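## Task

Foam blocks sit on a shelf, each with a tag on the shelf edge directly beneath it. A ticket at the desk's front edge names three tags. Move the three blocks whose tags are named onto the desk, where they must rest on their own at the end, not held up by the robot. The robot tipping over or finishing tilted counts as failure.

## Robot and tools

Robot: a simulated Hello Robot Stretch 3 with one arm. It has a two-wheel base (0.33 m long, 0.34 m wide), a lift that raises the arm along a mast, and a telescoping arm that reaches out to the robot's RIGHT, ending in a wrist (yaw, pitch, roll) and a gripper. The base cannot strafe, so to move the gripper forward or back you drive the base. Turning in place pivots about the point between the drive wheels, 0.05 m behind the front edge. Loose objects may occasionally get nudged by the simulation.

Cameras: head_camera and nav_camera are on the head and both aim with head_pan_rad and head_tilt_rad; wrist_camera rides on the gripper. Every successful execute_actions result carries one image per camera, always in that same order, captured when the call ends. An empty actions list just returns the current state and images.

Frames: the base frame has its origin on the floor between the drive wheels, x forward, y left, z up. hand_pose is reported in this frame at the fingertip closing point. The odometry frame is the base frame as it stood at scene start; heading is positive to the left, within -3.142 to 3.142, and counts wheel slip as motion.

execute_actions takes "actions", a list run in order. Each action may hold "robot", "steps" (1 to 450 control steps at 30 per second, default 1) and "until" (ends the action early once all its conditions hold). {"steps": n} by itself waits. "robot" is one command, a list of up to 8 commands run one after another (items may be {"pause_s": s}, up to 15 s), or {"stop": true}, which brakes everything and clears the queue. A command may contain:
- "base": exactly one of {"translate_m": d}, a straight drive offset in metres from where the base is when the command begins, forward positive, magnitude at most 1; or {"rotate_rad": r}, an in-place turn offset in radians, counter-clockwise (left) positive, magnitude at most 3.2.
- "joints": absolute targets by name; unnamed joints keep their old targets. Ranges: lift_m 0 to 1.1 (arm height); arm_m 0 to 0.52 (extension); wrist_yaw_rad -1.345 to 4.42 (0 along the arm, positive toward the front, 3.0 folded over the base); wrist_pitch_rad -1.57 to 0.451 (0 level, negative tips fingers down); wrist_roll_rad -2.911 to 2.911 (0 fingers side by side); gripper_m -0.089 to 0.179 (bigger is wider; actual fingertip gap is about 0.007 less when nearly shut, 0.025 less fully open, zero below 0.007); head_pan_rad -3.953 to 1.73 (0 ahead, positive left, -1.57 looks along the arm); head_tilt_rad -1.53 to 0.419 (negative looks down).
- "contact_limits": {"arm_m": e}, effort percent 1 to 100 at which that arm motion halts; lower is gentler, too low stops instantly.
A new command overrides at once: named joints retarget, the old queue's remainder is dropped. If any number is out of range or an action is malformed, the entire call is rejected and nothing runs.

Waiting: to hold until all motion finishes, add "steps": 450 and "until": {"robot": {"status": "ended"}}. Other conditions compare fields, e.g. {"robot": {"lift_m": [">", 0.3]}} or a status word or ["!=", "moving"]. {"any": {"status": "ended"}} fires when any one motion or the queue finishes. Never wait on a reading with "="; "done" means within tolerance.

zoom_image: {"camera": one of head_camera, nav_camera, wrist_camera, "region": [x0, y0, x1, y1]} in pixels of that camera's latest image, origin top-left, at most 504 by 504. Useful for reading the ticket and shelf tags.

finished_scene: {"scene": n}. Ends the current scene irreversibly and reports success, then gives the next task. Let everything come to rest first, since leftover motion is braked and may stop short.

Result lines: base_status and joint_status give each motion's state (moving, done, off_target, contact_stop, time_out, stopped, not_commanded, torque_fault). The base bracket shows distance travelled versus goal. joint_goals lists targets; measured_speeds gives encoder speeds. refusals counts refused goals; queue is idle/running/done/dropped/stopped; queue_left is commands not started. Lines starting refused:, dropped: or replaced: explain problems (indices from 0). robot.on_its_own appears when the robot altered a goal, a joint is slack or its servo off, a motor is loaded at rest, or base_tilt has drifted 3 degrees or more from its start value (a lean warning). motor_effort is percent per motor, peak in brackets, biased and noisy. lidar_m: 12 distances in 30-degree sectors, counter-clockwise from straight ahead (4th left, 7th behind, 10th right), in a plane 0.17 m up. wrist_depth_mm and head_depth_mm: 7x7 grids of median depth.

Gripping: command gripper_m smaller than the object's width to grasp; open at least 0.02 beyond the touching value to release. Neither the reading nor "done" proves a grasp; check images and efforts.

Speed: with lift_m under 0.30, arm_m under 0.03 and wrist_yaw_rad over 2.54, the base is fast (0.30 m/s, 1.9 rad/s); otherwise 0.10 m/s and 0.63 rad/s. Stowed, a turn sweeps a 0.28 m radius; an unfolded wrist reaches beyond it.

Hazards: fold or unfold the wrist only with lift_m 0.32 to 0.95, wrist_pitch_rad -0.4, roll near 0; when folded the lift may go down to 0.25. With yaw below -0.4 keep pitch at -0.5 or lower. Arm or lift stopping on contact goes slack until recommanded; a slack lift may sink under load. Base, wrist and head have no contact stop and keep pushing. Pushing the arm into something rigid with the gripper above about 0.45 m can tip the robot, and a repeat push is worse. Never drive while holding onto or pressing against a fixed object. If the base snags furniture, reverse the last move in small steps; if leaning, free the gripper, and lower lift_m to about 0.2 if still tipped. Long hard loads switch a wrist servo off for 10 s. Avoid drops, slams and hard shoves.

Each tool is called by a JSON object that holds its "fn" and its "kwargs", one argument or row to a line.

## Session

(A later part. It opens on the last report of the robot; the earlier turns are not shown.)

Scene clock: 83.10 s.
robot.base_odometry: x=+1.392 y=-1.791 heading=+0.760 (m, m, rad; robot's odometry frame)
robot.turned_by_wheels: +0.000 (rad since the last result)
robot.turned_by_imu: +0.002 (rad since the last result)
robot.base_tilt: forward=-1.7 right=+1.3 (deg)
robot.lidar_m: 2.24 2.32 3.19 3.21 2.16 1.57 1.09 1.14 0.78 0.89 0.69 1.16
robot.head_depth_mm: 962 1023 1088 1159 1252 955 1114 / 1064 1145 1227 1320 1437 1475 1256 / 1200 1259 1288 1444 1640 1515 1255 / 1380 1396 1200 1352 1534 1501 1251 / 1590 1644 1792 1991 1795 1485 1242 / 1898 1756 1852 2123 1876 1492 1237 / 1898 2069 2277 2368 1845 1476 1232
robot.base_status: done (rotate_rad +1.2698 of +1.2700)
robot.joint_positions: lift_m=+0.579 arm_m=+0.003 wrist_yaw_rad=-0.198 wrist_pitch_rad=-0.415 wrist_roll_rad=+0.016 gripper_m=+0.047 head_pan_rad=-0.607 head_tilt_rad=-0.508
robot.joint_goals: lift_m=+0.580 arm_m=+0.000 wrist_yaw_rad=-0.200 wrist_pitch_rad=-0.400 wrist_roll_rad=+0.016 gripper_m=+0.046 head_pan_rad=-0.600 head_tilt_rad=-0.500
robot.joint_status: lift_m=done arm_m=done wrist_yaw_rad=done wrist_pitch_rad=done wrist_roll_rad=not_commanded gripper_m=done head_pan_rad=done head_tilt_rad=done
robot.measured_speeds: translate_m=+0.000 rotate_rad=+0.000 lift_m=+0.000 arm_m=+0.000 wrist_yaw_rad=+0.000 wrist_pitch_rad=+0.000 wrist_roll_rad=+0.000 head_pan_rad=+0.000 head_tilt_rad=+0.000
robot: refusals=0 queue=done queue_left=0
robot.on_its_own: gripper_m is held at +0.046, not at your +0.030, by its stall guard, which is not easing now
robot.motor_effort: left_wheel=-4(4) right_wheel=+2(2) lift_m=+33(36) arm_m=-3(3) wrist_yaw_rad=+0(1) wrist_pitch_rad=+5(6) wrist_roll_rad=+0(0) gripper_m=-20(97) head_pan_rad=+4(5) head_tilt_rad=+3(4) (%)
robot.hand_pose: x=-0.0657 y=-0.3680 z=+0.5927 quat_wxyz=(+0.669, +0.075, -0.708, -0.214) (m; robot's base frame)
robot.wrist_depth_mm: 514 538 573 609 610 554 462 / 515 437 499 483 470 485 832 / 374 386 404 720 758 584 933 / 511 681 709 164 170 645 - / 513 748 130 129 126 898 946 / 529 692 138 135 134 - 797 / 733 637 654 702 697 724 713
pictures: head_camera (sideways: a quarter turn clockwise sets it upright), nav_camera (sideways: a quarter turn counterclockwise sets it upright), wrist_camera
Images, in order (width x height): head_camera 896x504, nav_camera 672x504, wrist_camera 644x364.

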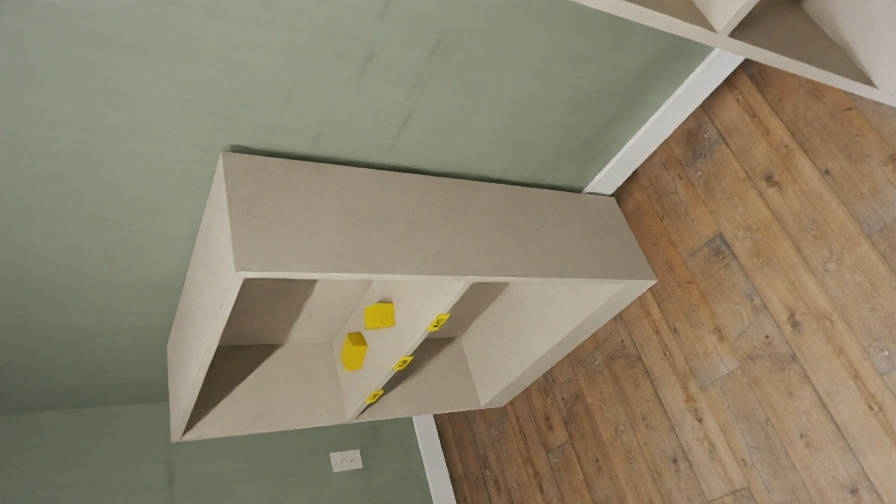

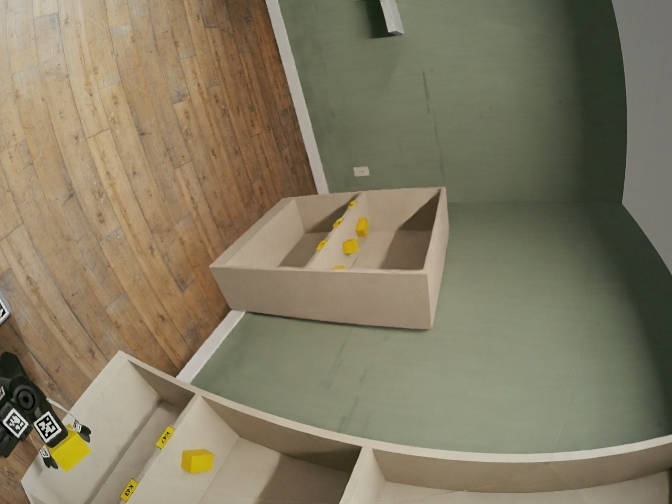

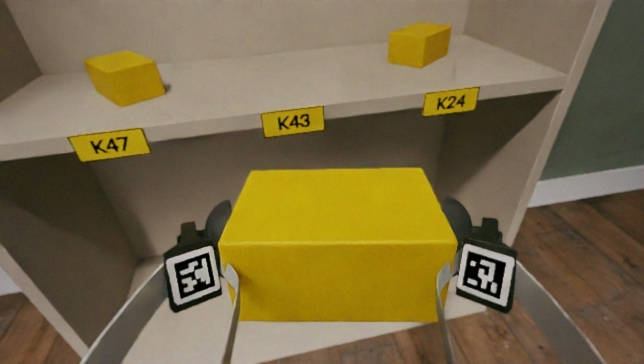

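{"fn": "execute_actions", "kwargs": {
  "actions": [
    {"robot":[{"base":{"rotate_rad":1.68},"joints":{"wrist_yaw_rad":2.65,"lift_m":0.33}},{"joints":{"lift_m":0.29},"base":{"translate_m":1}},{"base":{"translate_m":1}},{"base":{"translate_m":0.43}},{"base":{"rotate_rad":1.47},"joints":{"lift_m":0.9,"head_tilt_rad":-0.5,"head_pan_rad":-1.57}},{"joints":{"wrist_yaw_rad":0,"lift_m":0.99,"wrist_pitch_rad":-0.3}},{"joints":{"arm_m":0.34}},{"joints":{"lift_m":0.955}}],"steps":450,"until":{"robot":{"status":"ended"}}},
    {"steps":450,"until":{"robot":{"status":"ended"}}},
    {"steps":450,"until":{"robot":{"status":"ended"}}}
  ]
}}

Scene clock: 117.23 s.
robot.base_odometry: x=-0.464 y=-0.221 heading=-2.374 (m, m, rad; robot's odometry frame)
robot.turned_by_wheels: +3.150 (rad since the last result)
robot.turned_by_imu: +3.134 (rad since the last result)
robot.base_tilt: forward=-1.7 right=+1.5 (deg)
robot.lidar_m: 1.27 1.31 1.81 3.03 3.45 2.58 2.47 2.04 0.89 0.80 1.10 1.33
robot.head_depth_mm: 1149 1274 1173 - 1749 1491 1261 / 1171 1287 1260 768 1132 1478 1257 / 1168 1287 - 1262 1116 1513 1254 / 1165 1281 1120 1669 1734 1426 1253 / 1167 1287 1021 747 1751 1496 1244 / 1175 1285 1006 740 1754 1494 1238 / 1169 1279 997 734 1750 1483 1243
robot.base_status: done (rotate_rad +1.4698 of +1.4700)
robot.joint_positions: lift_m=+0.956 arm_m=+0.340 wrist_yaw_rad=+0.002 wrist_pitch_rad=-0.324 wrist_roll_rad=+0.016 gripper_m=+0.047 head_pan_rad=-1.563 head_tilt_rad=-0.507
robot.joint_goals: lift_m=+0.955 arm_m=+0.340 wrist_yaw_rad=+0.000 wrist_pitch_rad=-0.300 wrist_roll_rad=+0.016 gripper_m=+0.046 head_pan_rad=-1.570 head_tilt_rad=-0.500
robot.joint_status: lift_m=done arm_m=done wrist_yaw_rad=done wrist_pitch_rad=done wrist_roll_rad=not_commanded gripper_m=done head_pan_rad=done head_tilt_rad=done
robot.measured_speeds: translate_m=+0.000 rotate_rad=+0.000 lift_m=+0.000 arm_m=+0.000 wrist_yaw_rad=+0.000 wrist_pitch_rad=+0.000 wrist_roll_rad=+0.000 head_pan_rad=+0.000 head_tilt_rad=+0.000
robot: refusals=0 queue=done queue_left=0
robot.on_its_own: gripper_m is held at +0.046, not at your +0.030, by its stall guard, which is not easing now
robot.motor_effort: left_wheel=-4(9) right_wheel=+2(6) lift_m=+11(34) arm_m=+3(2) wrist_yaw_rad=-1(2) wrist_pitch_rad=+7(9) wrist_roll_rad=+0(0) gripper_m=-18(19) head_pan_rad=-4(47) head_tilt_rad=+3(4) (%)
robot.hand_pose: x=-0.0210 y=-0.7198 z=+0.9900 quat_wxyz=(+0.692, +0.114, -0.703, -0.114) (m; robot's base frame)
robot.wrist_depth_mm: 754 753 747 758 749 751 734 / 670 648 611 585 564 549 532 / 411 403 388 383 371 363 350 / 300 291 282 163 170 271 265 / 233 230 130 128 127 223 212 / 190 192 138 135 134 - 177 / 162 160 157 152 151 153 152
pictures: head_camera (sideways: a quarter turn clockwise sets it upright), nav_camera (sideways: a quarter turn counterclockwise sets it upright), wrist_camera
Images, in order (width x height): head_camera 896x504, nav_camera 672x504, wrist_camera 644x364.

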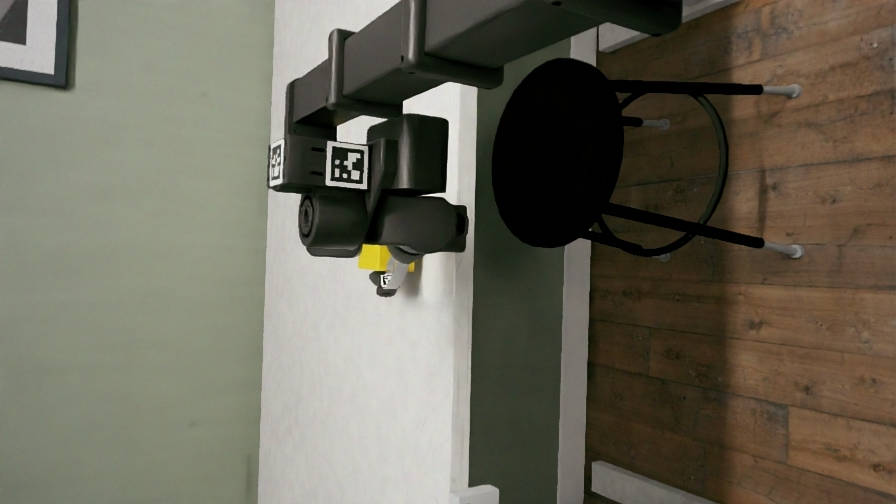

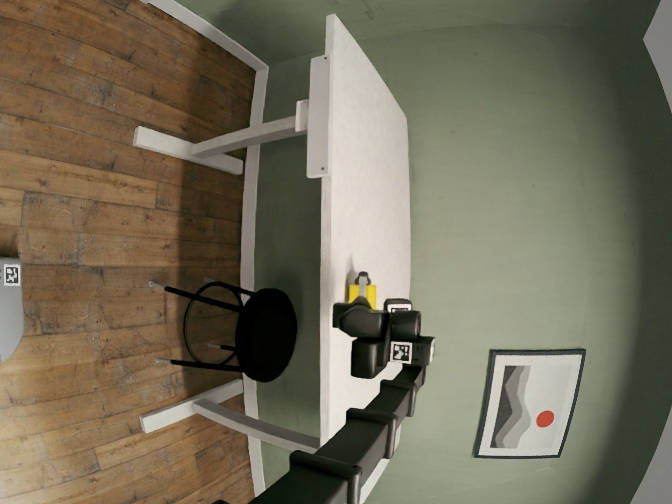

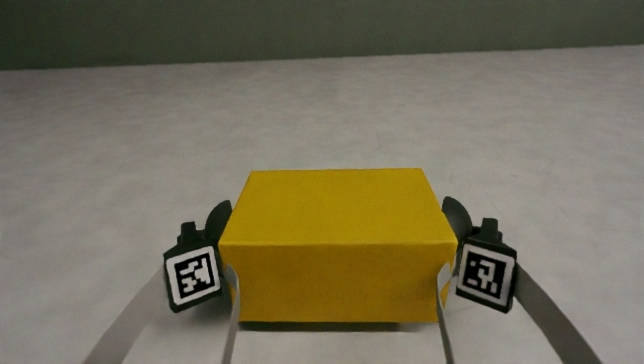

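{"fn": "execute_actions", "kwargs": {
  "actions": [
    {"robot":[{"joints":{"lift_m":0.947,"arm_m":0.37}},{"joints":{"gripper_m":0.14}},{"joints":{"arm_m":0}},{"base":{"rotate_rad":1.735},"joints":{"wrist_yaw_rad":2.65,"wrist_pitch_rad":-0.4,"lift_m":0.29,"head_tilt_rad":-0.75}},{"base":{"translate_m":1}},{"base":{"translate_m":1}},{"base":{"translate_m":0.53}},{"base":{"rotate_rad":1.02},"joints":{"lift_m":0.6}}],"steps":450,"until":{"robot":{"status":"ended"}}},
    {"steps":450,"until":{"robot":{"status":"ended"}}},
    {"robot":[{"joints":{"wrist_yaw_rad":-0.35,"wrist_pitch_rad":-0.3,"gripper_m":0.13}},{"joints":{"arm_m":0.36}}],"steps":450,"until":{"robot":{"status":"ended"}}}
  ]
}}

Scene clock: 158.53 s.
robot.base_odometry: x=+1.567 y=-1.730 heading=+0.381 (m, m, rad; robot's odometry frame)
robot.turned_by_wheels: +2.755 (rad since the last result)
robot.turned_by_imu: +2.743 (rad since the last result)
robot.base_tilt: forward=-1.6 right=+1.5 (deg)
robot.lidar_m: 1.01 2.12 2.29 3.39 3.53 2.11 1.66 1.21 0.79 0.81 0.56 0.92
robot.head_depth_mm: 727 738 850 1514 1550 1325 1146 / 777 682 989 1045 1249 1316 - / 742 636 1031 1126 1346 1282 1135 / 711 629 977 1079 1341 1257 1133 / 692 587 916 1016 946 1226 1134 / 664 554 866 987 891 1188 1130 / 639 548 821 959 862 1180 1109
robot.base_status: done (rotate_rad +1.0198 of +1.0200)
robot.joint_positions: lift_m=+0.599 arm_m=+0.360 wrist_yaw_rad=-0.348 wrist_pitch_rad=-0.322 wrist_roll_rad=+0.016 gripper_m=+0.130 head_pan_rad=-1.563 head_tilt_rad=-0.741
robot.joint_goals: lift_m=+0.600 arm_m=+0.360 wrist_yaw_rad=-0.350 wrist_pitch_rad=-0.300 wrist_roll_rad=+0.016 gripper_m=+0.130 head_pan_rad=-1.570 head_tilt_rad=-0.750
robot.joint_status: lift_m=done arm_m=done wrist_yaw_rad=done wrist_pitch_rad=done wrist_roll_rad=not_commanded gripper_m=done head_pan_rad=done head_tilt_rad=done
robot.measured_speeds: translate_m=+0.000 rotate_rad=+0.000 lift_m=+0.000 arm_m=+0.000 wrist_yaw_rad=+0.000 wrist_pitch_rad=+0.000 wrist_roll_rad=+0.000 head_pan_rad=+0.000 head_tilt_rad=+0.000
robot: refusals=0 queue=done queue_left=0
robot.motor_effort: left_wheel=-4(10) right_wheel=+2(7) lift_m=+34(35) arm_m=+3(6) wrist_yaw_rad=-2(5) wrist_pitch_rad=+7(7) wrist_roll_rad=+0(0) gripper_m=+0(83) head_pan_rad=-4(3) head_tilt_rad=-4(23) (%)
robot.hand_pose: x=-0.1017 y=-0.7259 z=+0.6342 quat_wxyz=(+0.662, -0.011, -0.712, -0.233) (m; robot's base frame)
robot.wrist_depth_mm: 210 238 286 339 291 242 208 / 217 250 301 363 312 256 218 / 227 263 318 391 334 269 235 / 237 275 341 371 347 283 262 / 250 282 289 235 291 286 - / 250 256 232 220 241 - 937 / 221 212 210 208 206 217 793
pictures: head_camera (sideways: a quarter turn clockwise sets it upright), nav_camera (sideways: a quarter turn counterclockwise sets it upright), wrist_camera
Images, in order (width x height): head_camera 896x504, nav_camera 672x504, wrist_camera 644x364.

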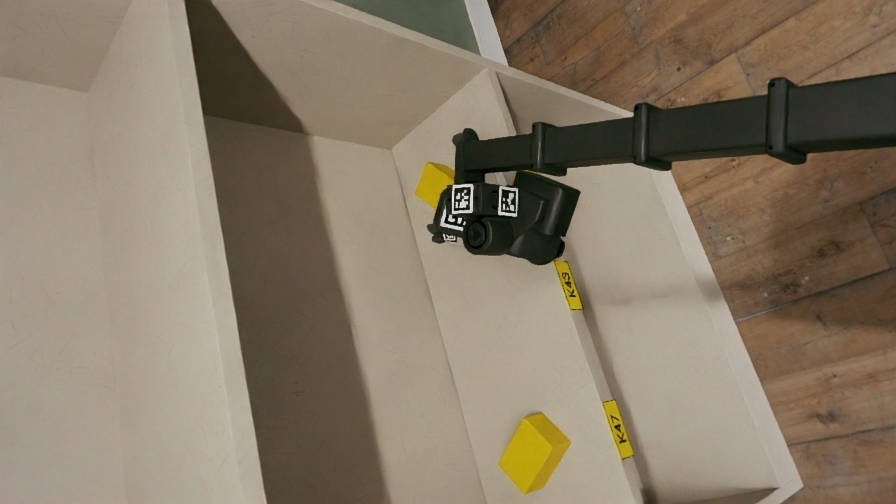

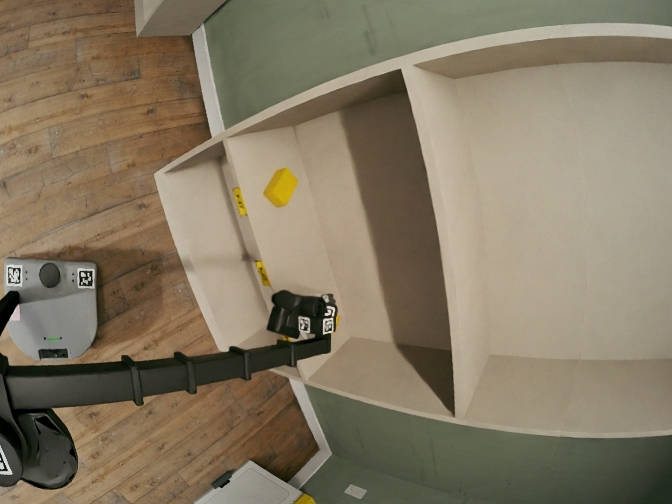

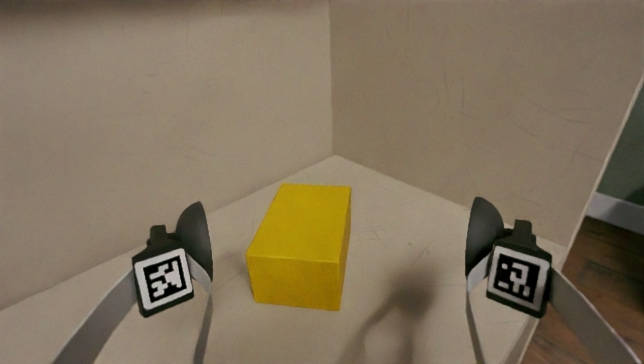

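{"fn": "execute_actions", "kwargs": {
  "actions": [
    {"robot":[{"joints":{"arm_m":0.43}},{"joints":{"lift_m":0.538}},{"joints":{"gripper_m":0.0}},{"joints":{"lift_m":0.58}},{"joints":{"arm_m":0.0,"wrist_pitch_rad":-0.4}}],"steps":450,"until":{"robot":{"status":"ended"}}}
  ]
}}

Scene clock: 171.90 s.
robot.base_odometry: x=+1.567 y=-1.730 heading=+0.381 (m, m, rad; robot's odometry frame)
robot.turned_by_wheels: +0.000 (rad since the last result)
robot.turned_by_imu: +0.002 (rad since the last result)
robot.base_tilt: forward=-1.7 right=+1.2 (deg)
robot.lidar_m: 1.01 2.12 2.27 3.40 3.55 2.11 1.66 1.21 0.80 0.81 0.56 0.92
robot.head_depth_mm: 726 738 853 1522 1535 1315 1153 / 773 682 993 1043 1299 1313 1159 / 743 635 1031 1065 1379 702 - / 711 627 972 1057 1340 1252 1157 / 694 588 919 1017 946 1223 1133 / 664 555 868 990 892 1196 1124 / 639 546 823 957 863 1191 1112
robot.base_status: done (rotate_rad +1.0199 of +1.0200)
robot.joint_positions: lift_m=+0.579 arm_m=+0.003 wrist_yaw_rad=-0.348 wrist_pitch_rad=-0.416 wrist_roll_rad=+0.016 gripper_m=+0.017 head_pan_rad=-1.563 head_tilt_rad=-0.741
robot.joint_goals: lift_m=+0.580 arm_m=+0.000 wrist_yaw_rad=-0.350 wrist_pitch_rad=-0.400 wrist_roll_rad=+0.016 gripper_m=+0.016 head_pan_rad=-1.570 head_tilt_rad=-0.750
robot.joint_status: lift_m=done arm_m=done wrist_yaw_rad=done wrist_pitch_rad=done wrist_roll_rad=not_commanded gripper_m=done head_pan_rad=done head_tilt_rad=done
robot.measured_speeds: translate_m=+0.000 rotate_rad=+0.000 lift_m=+0.000 arm_m=+0.000 wrist_yaw_rad=+0.000 wrist_pitch_rad=+0.000 wrist_roll_rad=+0.000 head_pan_rad=+0.000 head_tilt_rad=+0.000
robot: refusals=0 queue=done queue_left=0
robot.on_its_own: gripper_m is held at +0.016, not at your +0.000, by its stall guard, which is not easing now
robot.motor_effort: left_wheel=-3(4) right_wheel=+1(2) lift_m=+33(36) arm_m=-4(3) wrist_yaw_rad=-1(2) wrist_pitch_rad=+5(7) wrist_roll_rad=+0(0) gripper_m=-20(98) head_pan_rad=-3(3) head_tilt_rad=-4(4) (%)
robot.hand_pose: x=-0.0981 y=-0.3588 z=+0.5925 quat_wxyz=(+0.650, +0.022, -0.712, -0.264) (m; robot's base frame)
robot.wrist_depth_mm: 448 520 609 575 - - - / 457 509 499 530 - - 845 / 374 366 419 652 - - 889 / 302 584 745 166 180 - 904 / 557 660 733 128 126 943 942 / 580 693 698 130 123 817 803 / 613 637 642 701 696 712 707
pictures: head_camera (sideways: a quarter turn clockwise sets it upright), nav_camera (sideways: a quarter turn counterclockwise sets it upright), wrist_camera
Images, in order (width x height): head_camera 896x504, nav_camera 672x504, wrist_camera 644x364.

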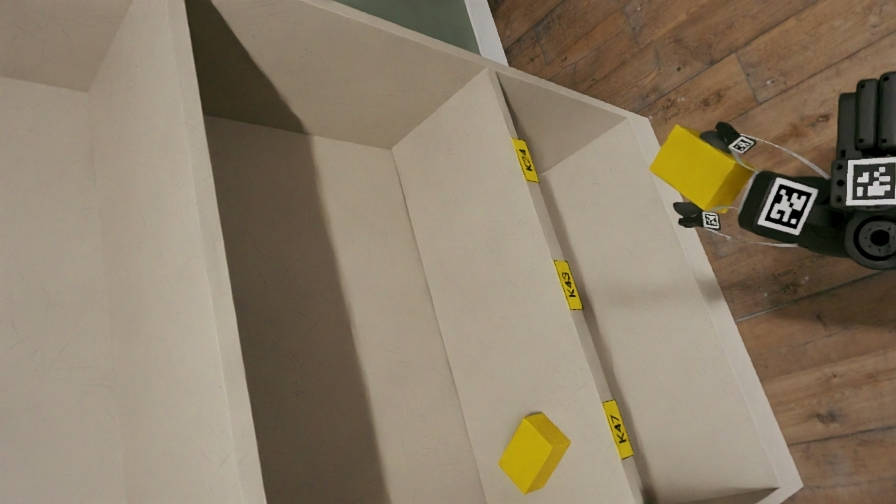

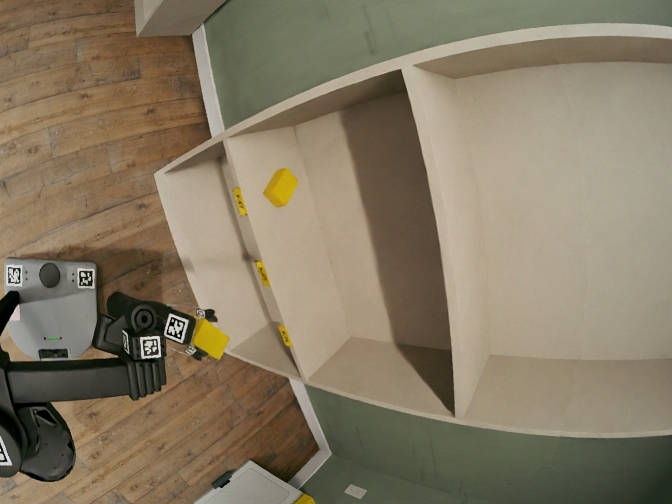

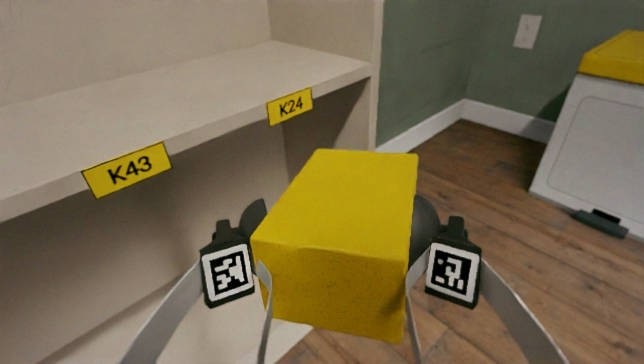

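Target w≈2.22.

{"fn": "execute_actions", "kwargs": {
  "actions": [
    {"robot":[{"base":{"rotate_rad":2.04},"joints":{"wrist_yaw_rad":2.65,"lift_m":0.33}},{"joints":{"lift_m":0.29},"base":{"translate_m":1}},{"base":{"translate_m":1}},{"base":{"translate_m":0.51}},{"base":{"rotate_rad":1.52},"joints":{"lift_m":0.9,"head_tilt_rad":-0.5}},{"joints":{"wrist_yaw_rad":0,"lift_m":0.99,"wrist_pitch_rad":-0.3}},{"joints":{"arm_m":0.37}},{"joints":{"lift_m":0.947}}],"steps":450,"until":{"robot":{"status":"ended"}}},
    {"steps":450,"until":{"robot":{"status":"ended"}}},
    {"steps":450,"until":{"robot":{"status":"ended"}}}
  ]
}}

Scene clock: 207.30 s.
robot.base_odometry: x=-0.319 y=-0.074 heading=-2.343 (m, m, rad; robot's odometry frame)
robot.turned_by_wheels: +3.560 (rad since the last result)
robot.turned_by_imu: +3.542 (rad since the last result)
robot.base_tilt: forward=-1.6 right=+1.4 (deg)
robot.lidar_m: 1.51 1.56 2.15 3.04 3.18 2.32 2.22 2.05 1.05 0.82 1.24 1.58
robot.head_depth_mm: 1143 1278 1164 - 1249 1480 1264 / 1143 1283 1264 770 1765 1434 1263 / 1165 1284 - 1670 1762 1506 1256 / 1166 1283 1159 754 1118 1466 1254 / 1161 1281 1019 748 1110 1463 1247 / 1163 1280 1004 739 1739 1492 1236 / 1164 1279 995 731 1738 1477 1237
robot.base_status: done (rotate_rad +1.5198 of +1.5200)
robot.joint_positions: lift_m=+0.948 arm_m=+0.370 wrist_yaw_rad=+0.002 wrist_pitch_rad=-0.324 wrist_roll_rad=+0.016 gripper_m=+0.017 head_pan_rad=-1.563 head_tilt_rad=-0.507
robot.joint_goals: lift_m=+0.947 arm_m=+0.370 wrist_yaw_rad=+0.000 wrist_pitch_rad=-0.300 wrist_roll_rad=+0.016 gripper_m=+0.016 head_pan_rad=-1.570 head_tilt_rad=-0.500
robot.joint_status: lift_m=done arm_m=done wrist_yaw_rad=done wrist_pitch_rad=done wrist_roll_rad=not_commanded gripper_m=done head_pan_rad=done head_tilt_rad=done
robot.measured_speeds: translate_m=+0.000 rotate_rad=+0.000 lift_m=+0.000 arm_m=+0.000 wrist_yaw_rad=+0.000 wrist_pitch_rad=+0.000 wrist_roll_rad=+0.000 head_pan_rad=+0.000 head_tilt_rad=+0.000
robot: refusals=0 queue=done queue_left=0
robot.on_its_own: gripper_m is held at +0.016, not at your +0.000, by its stall guard, which is not easing now
robot.motor_effort: left_wheel=-4(10) right_wheel=+3(7) lift_m=+12(39) arm_m=+3(3) wrist_yaw_rad=-1(4) wrist_pitch_rad=+8(6) wrist_roll_rad=+0(0) gripper_m=-19(19) head_pan_rad=-3(3) head_tilt_rad=+3(24) (%)
robot.hand_pose: x=-0.0210 y=-0.7498 z=+0.9818 quat_wxyz=(+0.692, +0.114, -0.703, -0.115) (m; robot's base frame)
robot.wrist_depth_mm: 723 718 717 730 728 726 725 / 631 607 586 561 531 510 495 / 389 380 367 359 349 339 332 / 282 278 269 166 180 252 249 / 219 216 204 129 127 203 199 / 181 179 164 130 123 169 167 / 152 151 149 144 140 145 143
pictures: head_camera (sideways: a quarter turn clockwise sets it upright), nav_camera (sideways: a quarter turn counterclockwise sets it upright), wrist_camera
Images, in order (width x height): head_camera 896x504, nav_camera 672x504, wrist_camera 644x364.

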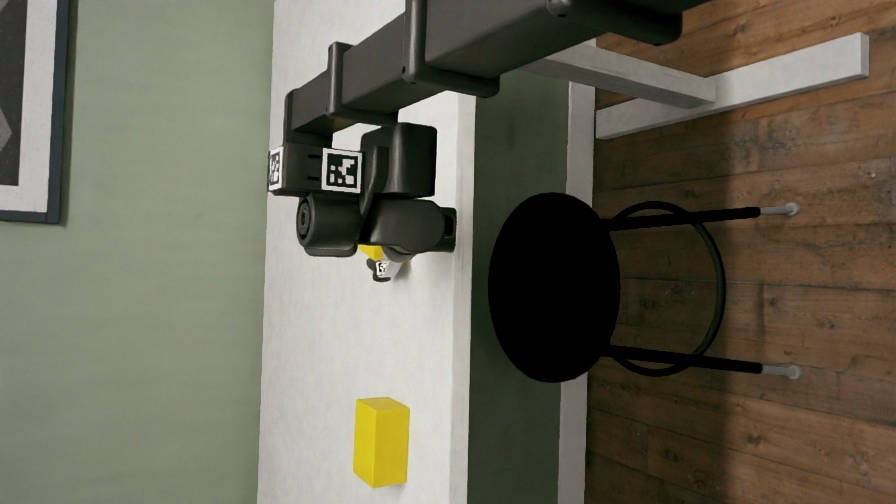

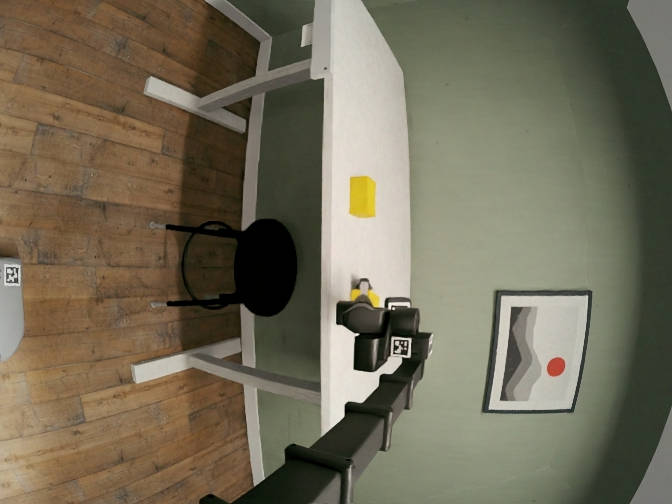

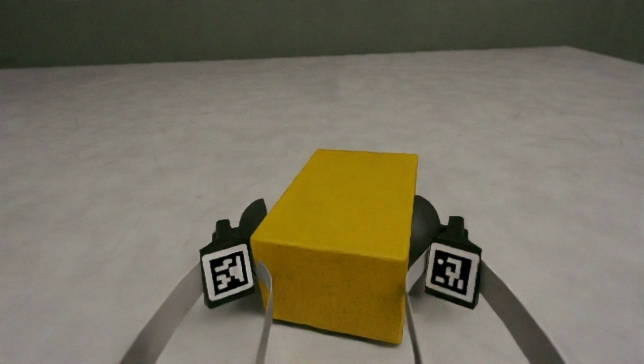

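{"fn": "execute_actions", "kwargs": {
  "actions": [
    {"robot":[{"joints":{"gripper_m":0.14}},{"joints":{"arm_m":0}},{"base":{"rotate_rad":2.13},"joints":{"wrist_yaw_rad":2.65,"wrist_pitch_rad":-0.4,"lift_m":0.29,"head_tilt_rad":-0.7}},{"base":{"translate_m":1}},{"base":{"translate_m":1}},{"base":{"translate_m":0.83}},{"base":{"rotate_rad":1.03},"joints":{"lift_m":0.65}},{"joints":{"wrist_yaw_rad":0,"wrist_pitch_rad":-0.3,"gripper_m":0.15}}],"steps":450,"until":{"robot":{"status":"ended"}}},
    {"steps":450,"until":{"robot":{"status":"ended"}}},
    {"steps":450,"until":{"robot":{"status":"ended"}}}
  ]
}}

Scene clock: 244.27 s.
robot.base_odometry: x=+2.447 y=-0.671 heading=+0.817 (m, m, rad; robot's odometry frame)
robot.turned_by_wheels: +3.160 (rad since the last result)
robot.turned_by_imu: +3.145 (rad since the last result)
robot.base_tilt: forward=-1.6 right=+1.2 (deg)
robot.lidar_m: 0.81 0.84 1.13 2.97 3.52 3.09 2.52 1.26 0.77 0.88 0.68 0.85
robot.head_depth_mm: 760 673 941 1056 1085 1269 1163 / 756 663 938 1029 1357 1269 1181 / 755 657 939 1043 1352 1277 1193 / 759 648 941 1040 1344 1252 - / 758 644 937 1029 1345 1254 1140 / 759 675 938 1023 1232 1244 1137 / 760 668 894 943 961 1283 1142
robot.base_status: done (rotate_rad +1.0298 of +1.0300)
robot.joint_positions: lift_m=+0.649 arm_m=+0.003 wrist_yaw_rad=+0.004 wrist_pitch_rad=-0.322 wrist_roll_rad=+0.016 gripper_m=+0.150 head_pan_rad=-1.563 head_tilt_rad=-0.692
robot.joint_goals: lift_m=+0.650 arm_m=+0.000 wrist_yaw_rad=+0.000 wrist_pitch_rad=-0.300 wrist_roll_rad=+0.016 gripper_m=+0.150 head_pan_rad=-1.570 head_tilt_rad=-0.700
robot.joint_status: lift_m=done arm_m=done wrist_yaw_rad=done wrist_pitch_rad=done wrist_roll_rad=not_commanded gripper_m=done head_pan_rad=done head_tilt_rad=done
robot.measured_speeds: translate_m=+0.000 rotate_rad=+0.000 lift_m=+0.000 arm_m=+0.000 wrist_yaw_rad=+0.000 wrist_pitch_rad=+0.000 wrist_roll_rad=+0.000 head_pan_rad=+0.000 head_tilt_rad=+0.000
robot: refusals=0 queue=done queue_left=0
robot.motor_effort: left_wheel=-4(9) right_wheel=+2(6) lift_m=+35(36) arm_m=-4(8) wrist_yaw_rad=-2(4) wrist_pitch_rad=+7(10) wrist_roll_rad=+0(0) gripper_m=+1(82) head_pan_rad=-3(3) head_tilt_rad=-4(21) (%)
robot.hand_pose: x=-0.0206 y=-0.3831 z=+0.6841 quat_wxyz=(+0.693, +0.114, -0.703, -0.113) (m; robot's base frame)
robot.wrist_depth_mm: 409 565 575 567 570 564 521 / 406 595 623 609 608 600 521 / 412 545 507 513 503 499 488 / 453 447 434 435 444 425 429 / 852 509 787 795 810 779 535 / 908 - 853 852 829 836 559 / 861 693 774 761 751 708 642
pictures: head_camera (sideways: a quarter turn clockwise sets it upright), nav_camera (sideways: a quarter turn counterclockwise sets it upright), wrist_camera
Images, in order (width x height): head_camera 896x504, nav_camera 672x504, wrist_camera 644x364.

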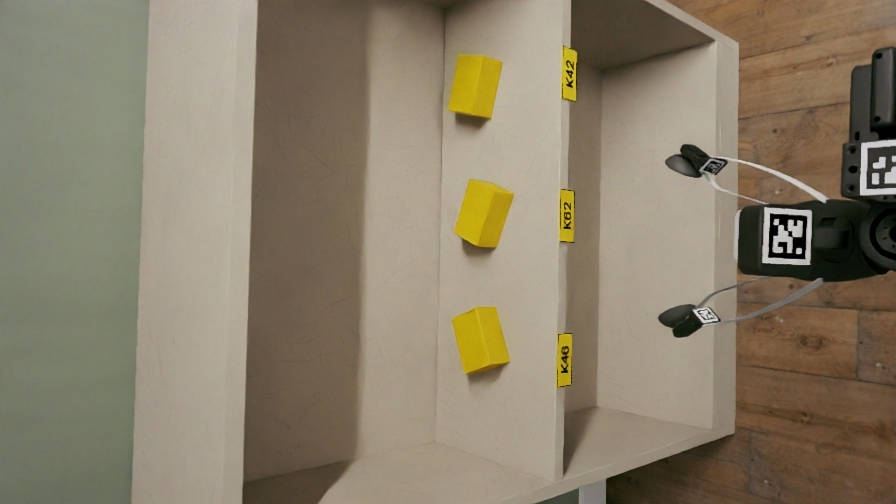

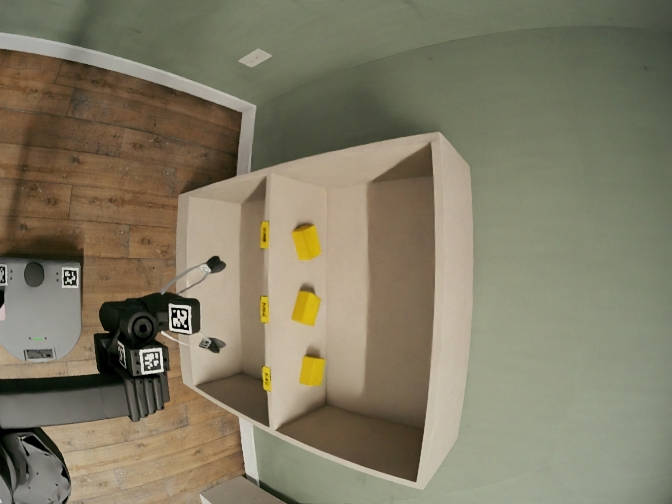

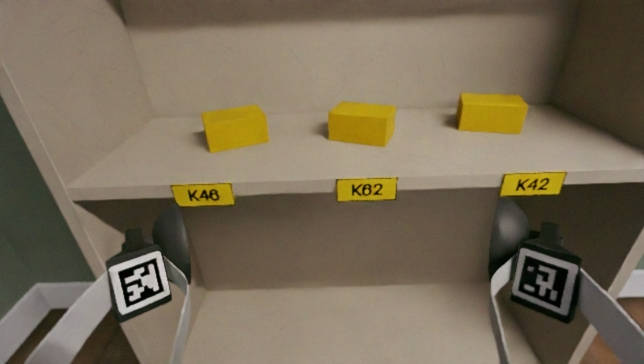

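{"fn": "execute_actions", "kwargs": {
  "actions": [
    {"robot":{"base":{"translate_m":0.05},"joints":{"arm_m":0.32,"wrist_yaw_rad":0.42,"lift_m":0.6}},"steps":450,"until":{"robot":{"status":"ended"}}}
  ]
}}

Scene clock: 253.40 s.
robot.base_odometry: x=+2.482 y=-0.635 heading=+0.817 (m, m, rad; robot's odometry frame)
robot.turned_by_wheels: +0.000 (rad since the last result)
robot.turned_by_imu: +0.001 (rad since the last result)
robot.base_tilt: forward=-1.6 right=+1.3 (deg)
robot.lidar_m: 0.76 0.79 1.06 2.78 3.55 3.12 2.57 1.30 0.79 0.87 0.66 0.79
robot.head_depth_mm: 760 671 940 1033 964 1265 1163 / 758 664 935 1047 958 1266 - / 756 656 938 1028 - 1254 1151 / 757 648 934 1040 1352 1258 1150 / 758 641 936 1028 1355 1262 1153 / 757 673 936 1030 1029 1242 1150 / 757 665 774 843 1388 1321 1137
robot.base_status: done (translate_m +0.0500 of +0.0500)
robot.joint_positions: lift_m=+0.601 arm_m=+0.320 wrist_yaw_rad=+0.418 wrist_pitch_rad=-0.321 wrist_roll_rad=+0.016 gripper_m=+0.150 head_pan_rad=-1.563 head_tilt_rad=-0.692
robot.joint_goals: lift_m=+0.600 arm_m=+0.320 wrist_yaw_rad=+0.420 wrist_pitch_rad=-0.300 wrist_roll_rad=+0.016 gripper_m=+0.150 head_pan_rad=-1.570 head_tilt_rad=-0.700
robot.joint_status: lift_m=done arm_m=done wrist_yaw_rad=done wrist_pitch_rad=done wrist_roll_rad=not_commanded gripper_m=done head_pan_rad=done head_tilt_rad=done
robot.measured_speeds: translate_m=+0.000 rotate_rad=+0.000 lift_m=+0.000 arm_m=+0.000 wrist_yaw_rad=+0.000 wrist_pitch_rad=+0.000 wrist_roll_rad=+0.000 head_pan_rad=+0.000 head_tilt_rad=+0.000
robot: refusals=0 queue=done queue_left=0
robot.motor_effort: left_wheel=-4(6) right_wheel=+2(5) lift_m=+11(35) arm_m=+3(5) wrist_yaw_rad=+3(4) wrist_pitch_rad=+7(7) wrist_roll_rad=+0(0) gripper_m=+0(1) head_pan_rad=-3(3) head_tilt_rad=-4(4) (%)
robot.hand_pose: x=+0.0740 y=-0.6799 z=+0.6355 quat_wxyz=(+0.701, +0.256, -0.665, +0.032) (m; robot's base frame)
robot.wrist_depth_mm: 213 261 336 314 284 259 238 / 218 270 357 340 306 274 251 / 225 276 379 368 329 294 266 / 229 285 316 224 232 298 280 / 235 260 250 207 209 251 236 / 212 - 206 203 201 196 176 / 233 181 176 173 173 170 167
pictures: head_camera (sideways: a quarter turn clockwise sets it upright), nav_camera (sideways: a quarter turn counterclockwise sets it upright), wrist_camera
Images, in order (width x height): head_camera 896x504, nav_camera 672x504, wrist_camera 644x364.

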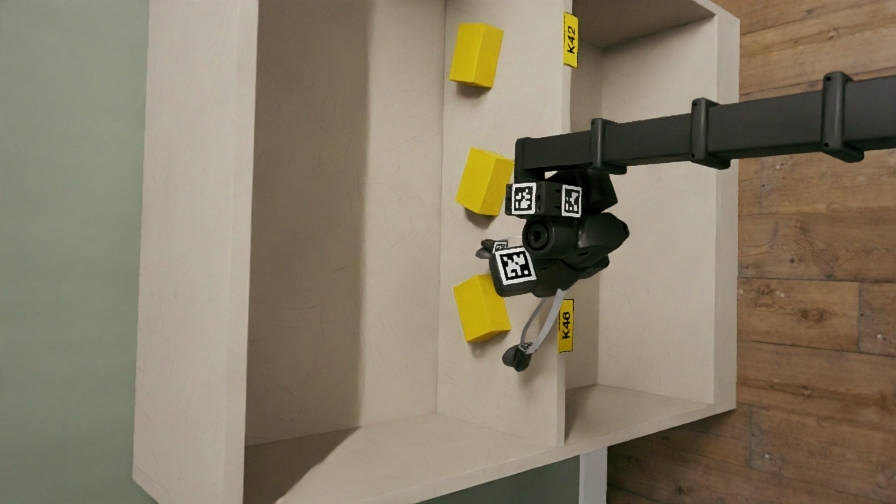

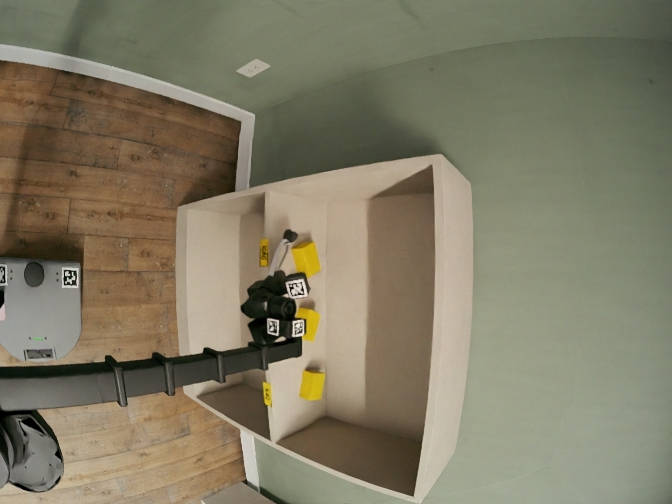

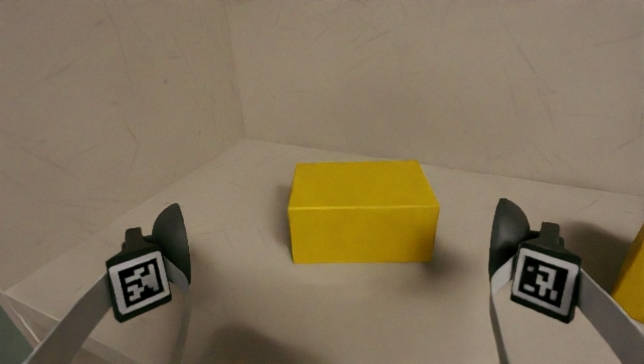

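{"fn": "execute_actions", "kwargs": {
  "actions": [
    {"robot":[{"base":{"translate_m":0.015},"joints":{"lift_m":0.571,"arm_m":0.39}},{"joints":{"gripper_m":0.03}},{"joints":{"lift_m":0.61}},{"joints":{"arm_m":0.0,"wrist_pitch_rad":-0.4}}],"steps":450,"until":{"robot":{"status":"ended"}}}
  ]
}}

Scene clock: 263.37 s.
robot.base_odometry: x=+2.492 y=-0.624 heading=+0.817 (m, m, rad; robot's odometry frame)
robot.turned_by_wheels: +0.000 (rad since the last result)
robot.turned_by_imu: +0.002 (rad since the last result)
robot.base_tilt: forward=-1.6 right=+1.4 (deg)
robot.lidar_m: 0.74 0.77 1.04 2.73 3.55 3.14 2.60 1.32 0.80 0.87 0.66 0.78
robot.head_depth_mm: 757 673 935 1030 960 1270 1163 / 756 663 937 1060 1363 1268 1167 / 758 657 938 1032 1360 1264 1172 / 759 649 937 1045 1356 1256 1175 / 759 640 934 1034 1348 669 1123 / 758 672 931 1025 979 1237 1142 / 759 665 726 862 1435 1312 1137
robot.base_status: done (translate_m +0.0150 of +0.0150)
robot.joint_positions: lift_m=+0.609 arm_m=+0.003 wrist_yaw_rad=+0.418 wrist_pitch_rad=-0.415 wrist_roll_rad=+0.016 gripper_m=+0.047 head_pan_rad=-1.563 head_tilt_rad=-0.692
robot.joint_goals: lift_m=+0.610 arm_m=+0.000 wrist_yaw_rad=+0.420 wrist_pitch_rad=-0.400 wrist_roll_rad=+0.016 gripper_m=+0.046 head_pan_rad=-1.570 head_tilt_rad=-0.700
robot.joint_status: lift_m=done arm_m=done wrist_yaw_rad=done wrist_pitch_rad=done wrist_roll_rad=not_commanded gripper_m=done head_pan_rad=done head_tilt_rad=done
robot.measured_speeds: translate_m=+0.000 rotate_rad=+0.000 lift_m=+0.000 arm_m=+0.000 wrist_yaw_rad=+0.000 wrist_pitch_rad=+0.000 wrist_roll_rad=+0.000 head_pan_rad=+0.000 head_tilt_rad=+0.000
robot: refusals=0 queue=done queue_left=0
robot.on_its_own: gripper_m is held at +0.046, not at your +0.030, by its stall guard, which is not easing now
robot.motor_effort: left_wheel=-3(5) right_wheel=+3(5) lift_m=+35(37) arm_m=-4(7) wrist_yaw_rad=+2(3) wrist_pitch_rad=+5(4) wrist_roll_rad=+0(0) gripper_m=-20(98) head_pan_rad=-4(4) head_tilt_rad=-4(4) (%)
robot.hand_pose: x=+0.0697 y=-0.3531 z=+0.6226 quat_wxyz=(+0.702, +0.286, -0.652, -0.002) (m; robot's base frame)
robot.wrist_depth_mm: 625 782 762 511 577 529 472 / 634 798 837 458 454 451 380 / 657 812 954 552 407 369 338 / 671 859 - 164 172 659 590 / 699 868 132 130 128 691 654 / 718 850 137 135 134 - 696 / 714 767 772 726 661 637 634
pictures: head_camera (sideways: a quarter turn clockwise sets it upright), nav_camera (sideways: a quarter turn counterclockwise sets it upright), wrist_camera
Images, in order (width x height): head_camera 896x504, nav_camera 672x504, wrist_camera 644x364.

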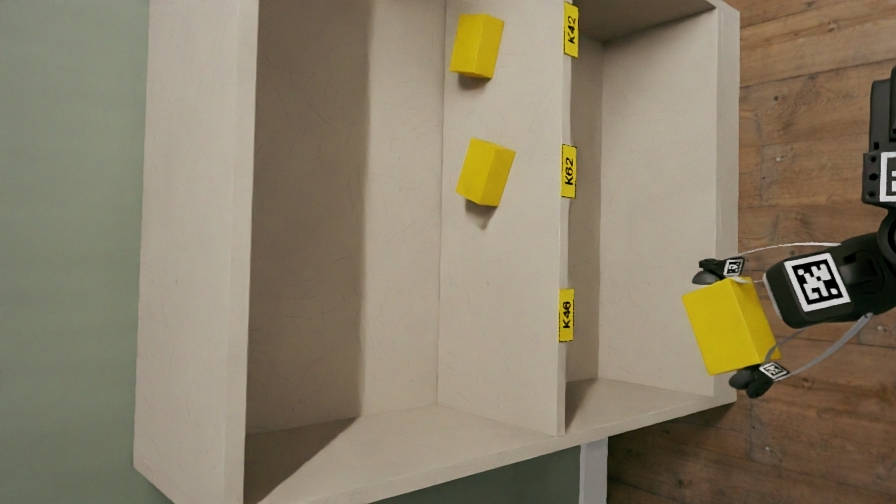

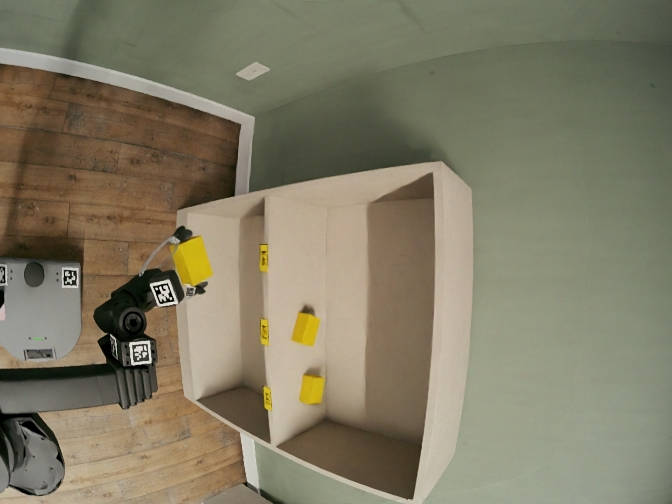

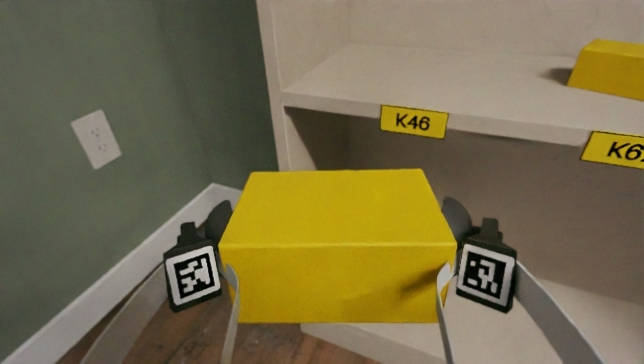

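{"fn": "execute_actions", "kwargs": {
  "actions": [
    {"robot":[{"base":{"rotate_rad":2.065},"joints":{"wrist_yaw_rad":2.65,"lift_m":0.33}},{"joints":{"lift_m":0.29},"base":{"translate_m":1}},{"base":{"translate_m":1}},{"base":{"translate_m":0.73}},{"base":{"rotate_rad":1.095},"joints":{"lift_m":0.9,"head_tilt_rad":-0.5}},{"joints":{"wrist_yaw_rad":0,"lift_m":0.99,"wrist_pitch_rad":-0.3}},{"joints":{"arm_m":0.37}},{"joints":{"lift_m":0.948}}],"steps":450,"until":{"robot":{"status":"ended"}}},
    {"steps":450,"until":{"robot":{"status":"ended"}}},
    {"steps":450,"until":{"robot":{"status":"ended"}}}
  ]
}}

Scene clock: 301.63 s.
robot.base_odometry: x=-0.146 y=+0.077 heading=-2.306 (m, m, rad; robot's odometry frame)
robot.turned_by_wheels: +3.160 (rad since the last result)
robot.turned_by_imu: +3.145 (rad since the last result)
robot.base_tilt: forward=-1.6 right=+1.4 (deg)
robot.lidar_m: 1.78 1.86 2.51 3.02 2.83 2.04 1.96 2.01 1.48 0.82 0.92 1.43
robot.head_depth_mm: 1168 1287 1402 - 1790 1484 1264 / 1155 1284 1358 769 1765 1518 1258 / 1167 1284 - 1120 1712 1433 1226 / 1171 1284 1116 753 1770 1509 1252 / 1171 1282 1024 784 1725 1455 1246 / 1168 1284 1009 781 1139 1492 1243 / 1166 1287 999 737 1096 1443 1227
robot.base_status: done (rotate_rad +1.0948 of +1.0950)
robot.joint_positions: lift_m=+0.949 arm_m=+0.370 wrist_yaw_rad=+0.002 wrist_pitch_rad=-0.324 wrist_roll_rad=+0.016 gripper_m=+0.050 head_pan_rad=-1.563 head_tilt_rad=-0.507
robot.joint_goals: lift_m=+0.948 arm_m=+0.370 wrist_yaw_rad=+0.000 wrist_pitch_rad=-0.300 wrist_roll_rad=+0.016 gripper_m=+0.049 head_pan_rad=-1.570 head_tilt_rad=-0.500
robot.joint_status: lift_m=done arm_m=done wrist_yaw_rad=done wrist_pitch_rad=done wrist_roll_rad=not_commanded gripper_m=done head_pan_rad=done head_tilt_rad=done
robot.measured_speeds: translate_m=+0.000 rotate_rad=+0.000 lift_m=+0.000 arm_m=+0.000 wrist_yaw_rad=+0.000 wrist_pitch_rad=+0.000 wrist_roll_rad=+0.000 head_pan_rad=+0.000 head_tilt_rad=+0.000
robot: refusals=0 queue=done queue_left=0
robot.on_its_own: gripper_m is held at +0.049, not at your +0.030, by its stall guard, which is not easing now
robot.motor_effort: left_wheel=-4(10) right_wheel=+2(6) lift_m=+12(37) arm_m=+2(3) wrist_yaw_rad=+0(3) wrist_pitch_rad=+8(10) wrist_roll_rad=+0(0) gripper_m=-20(19) head_pan_rad=-3(3) head_tilt_rad=+4(19) (%)
robot.hand_pose: x=-0.0210 y=-0.7498 z=+0.9829 quat_wxyz=(+0.692, +0.114, -0.703, -0.114) (m; robot's base frame)
robot.wrist_depth_mm: 733 728 713 720 740 725 713 / 640 608 580 557 540 763 777 / 397 382 373 362 352 343 818 / 283 277 272 166 172 256 252 / 221 220 132 130 128 211 201 / 181 180 137 135 134 - 169 / 154 152 150 145 143 145 144
pictures: head_camera (sideways: a quarter turn clockwise sets it upright), nav_camera (sideways: a quarter turn counterclockwise sets it upright), wrist_camera
Images, in order (width x height): head_camera 896x504, nav_camera 672x504, wrist_camera 644x364.

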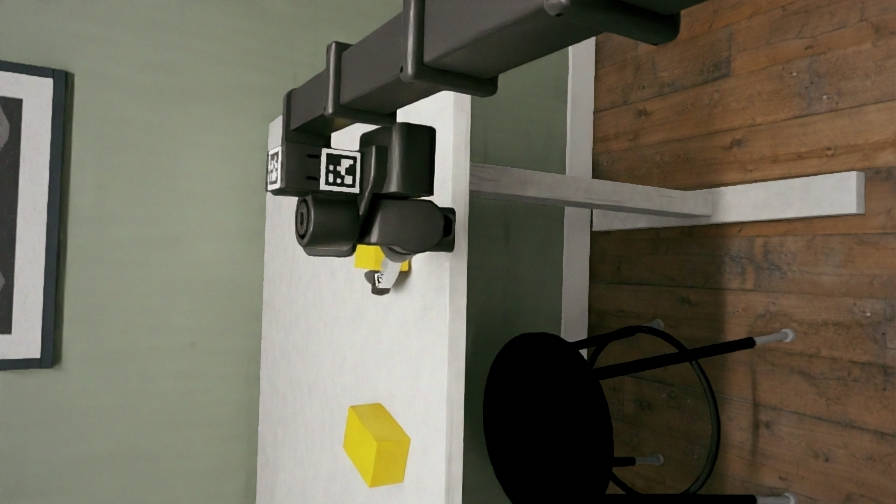

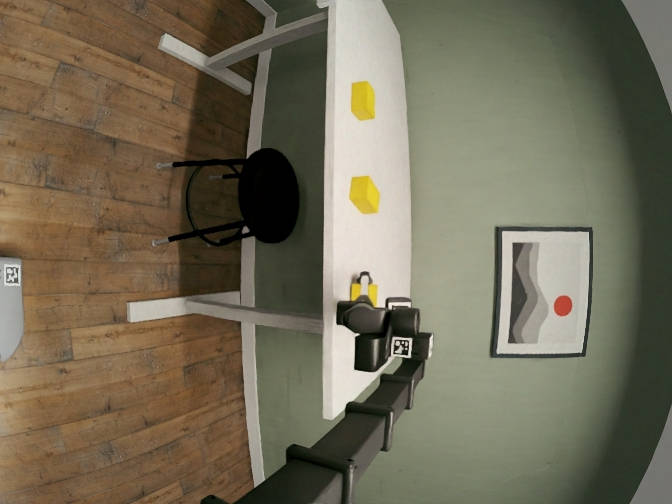

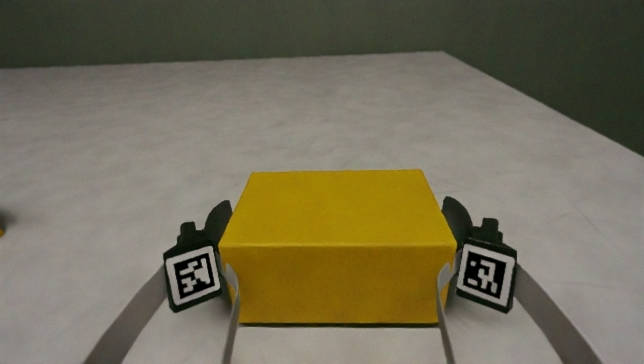

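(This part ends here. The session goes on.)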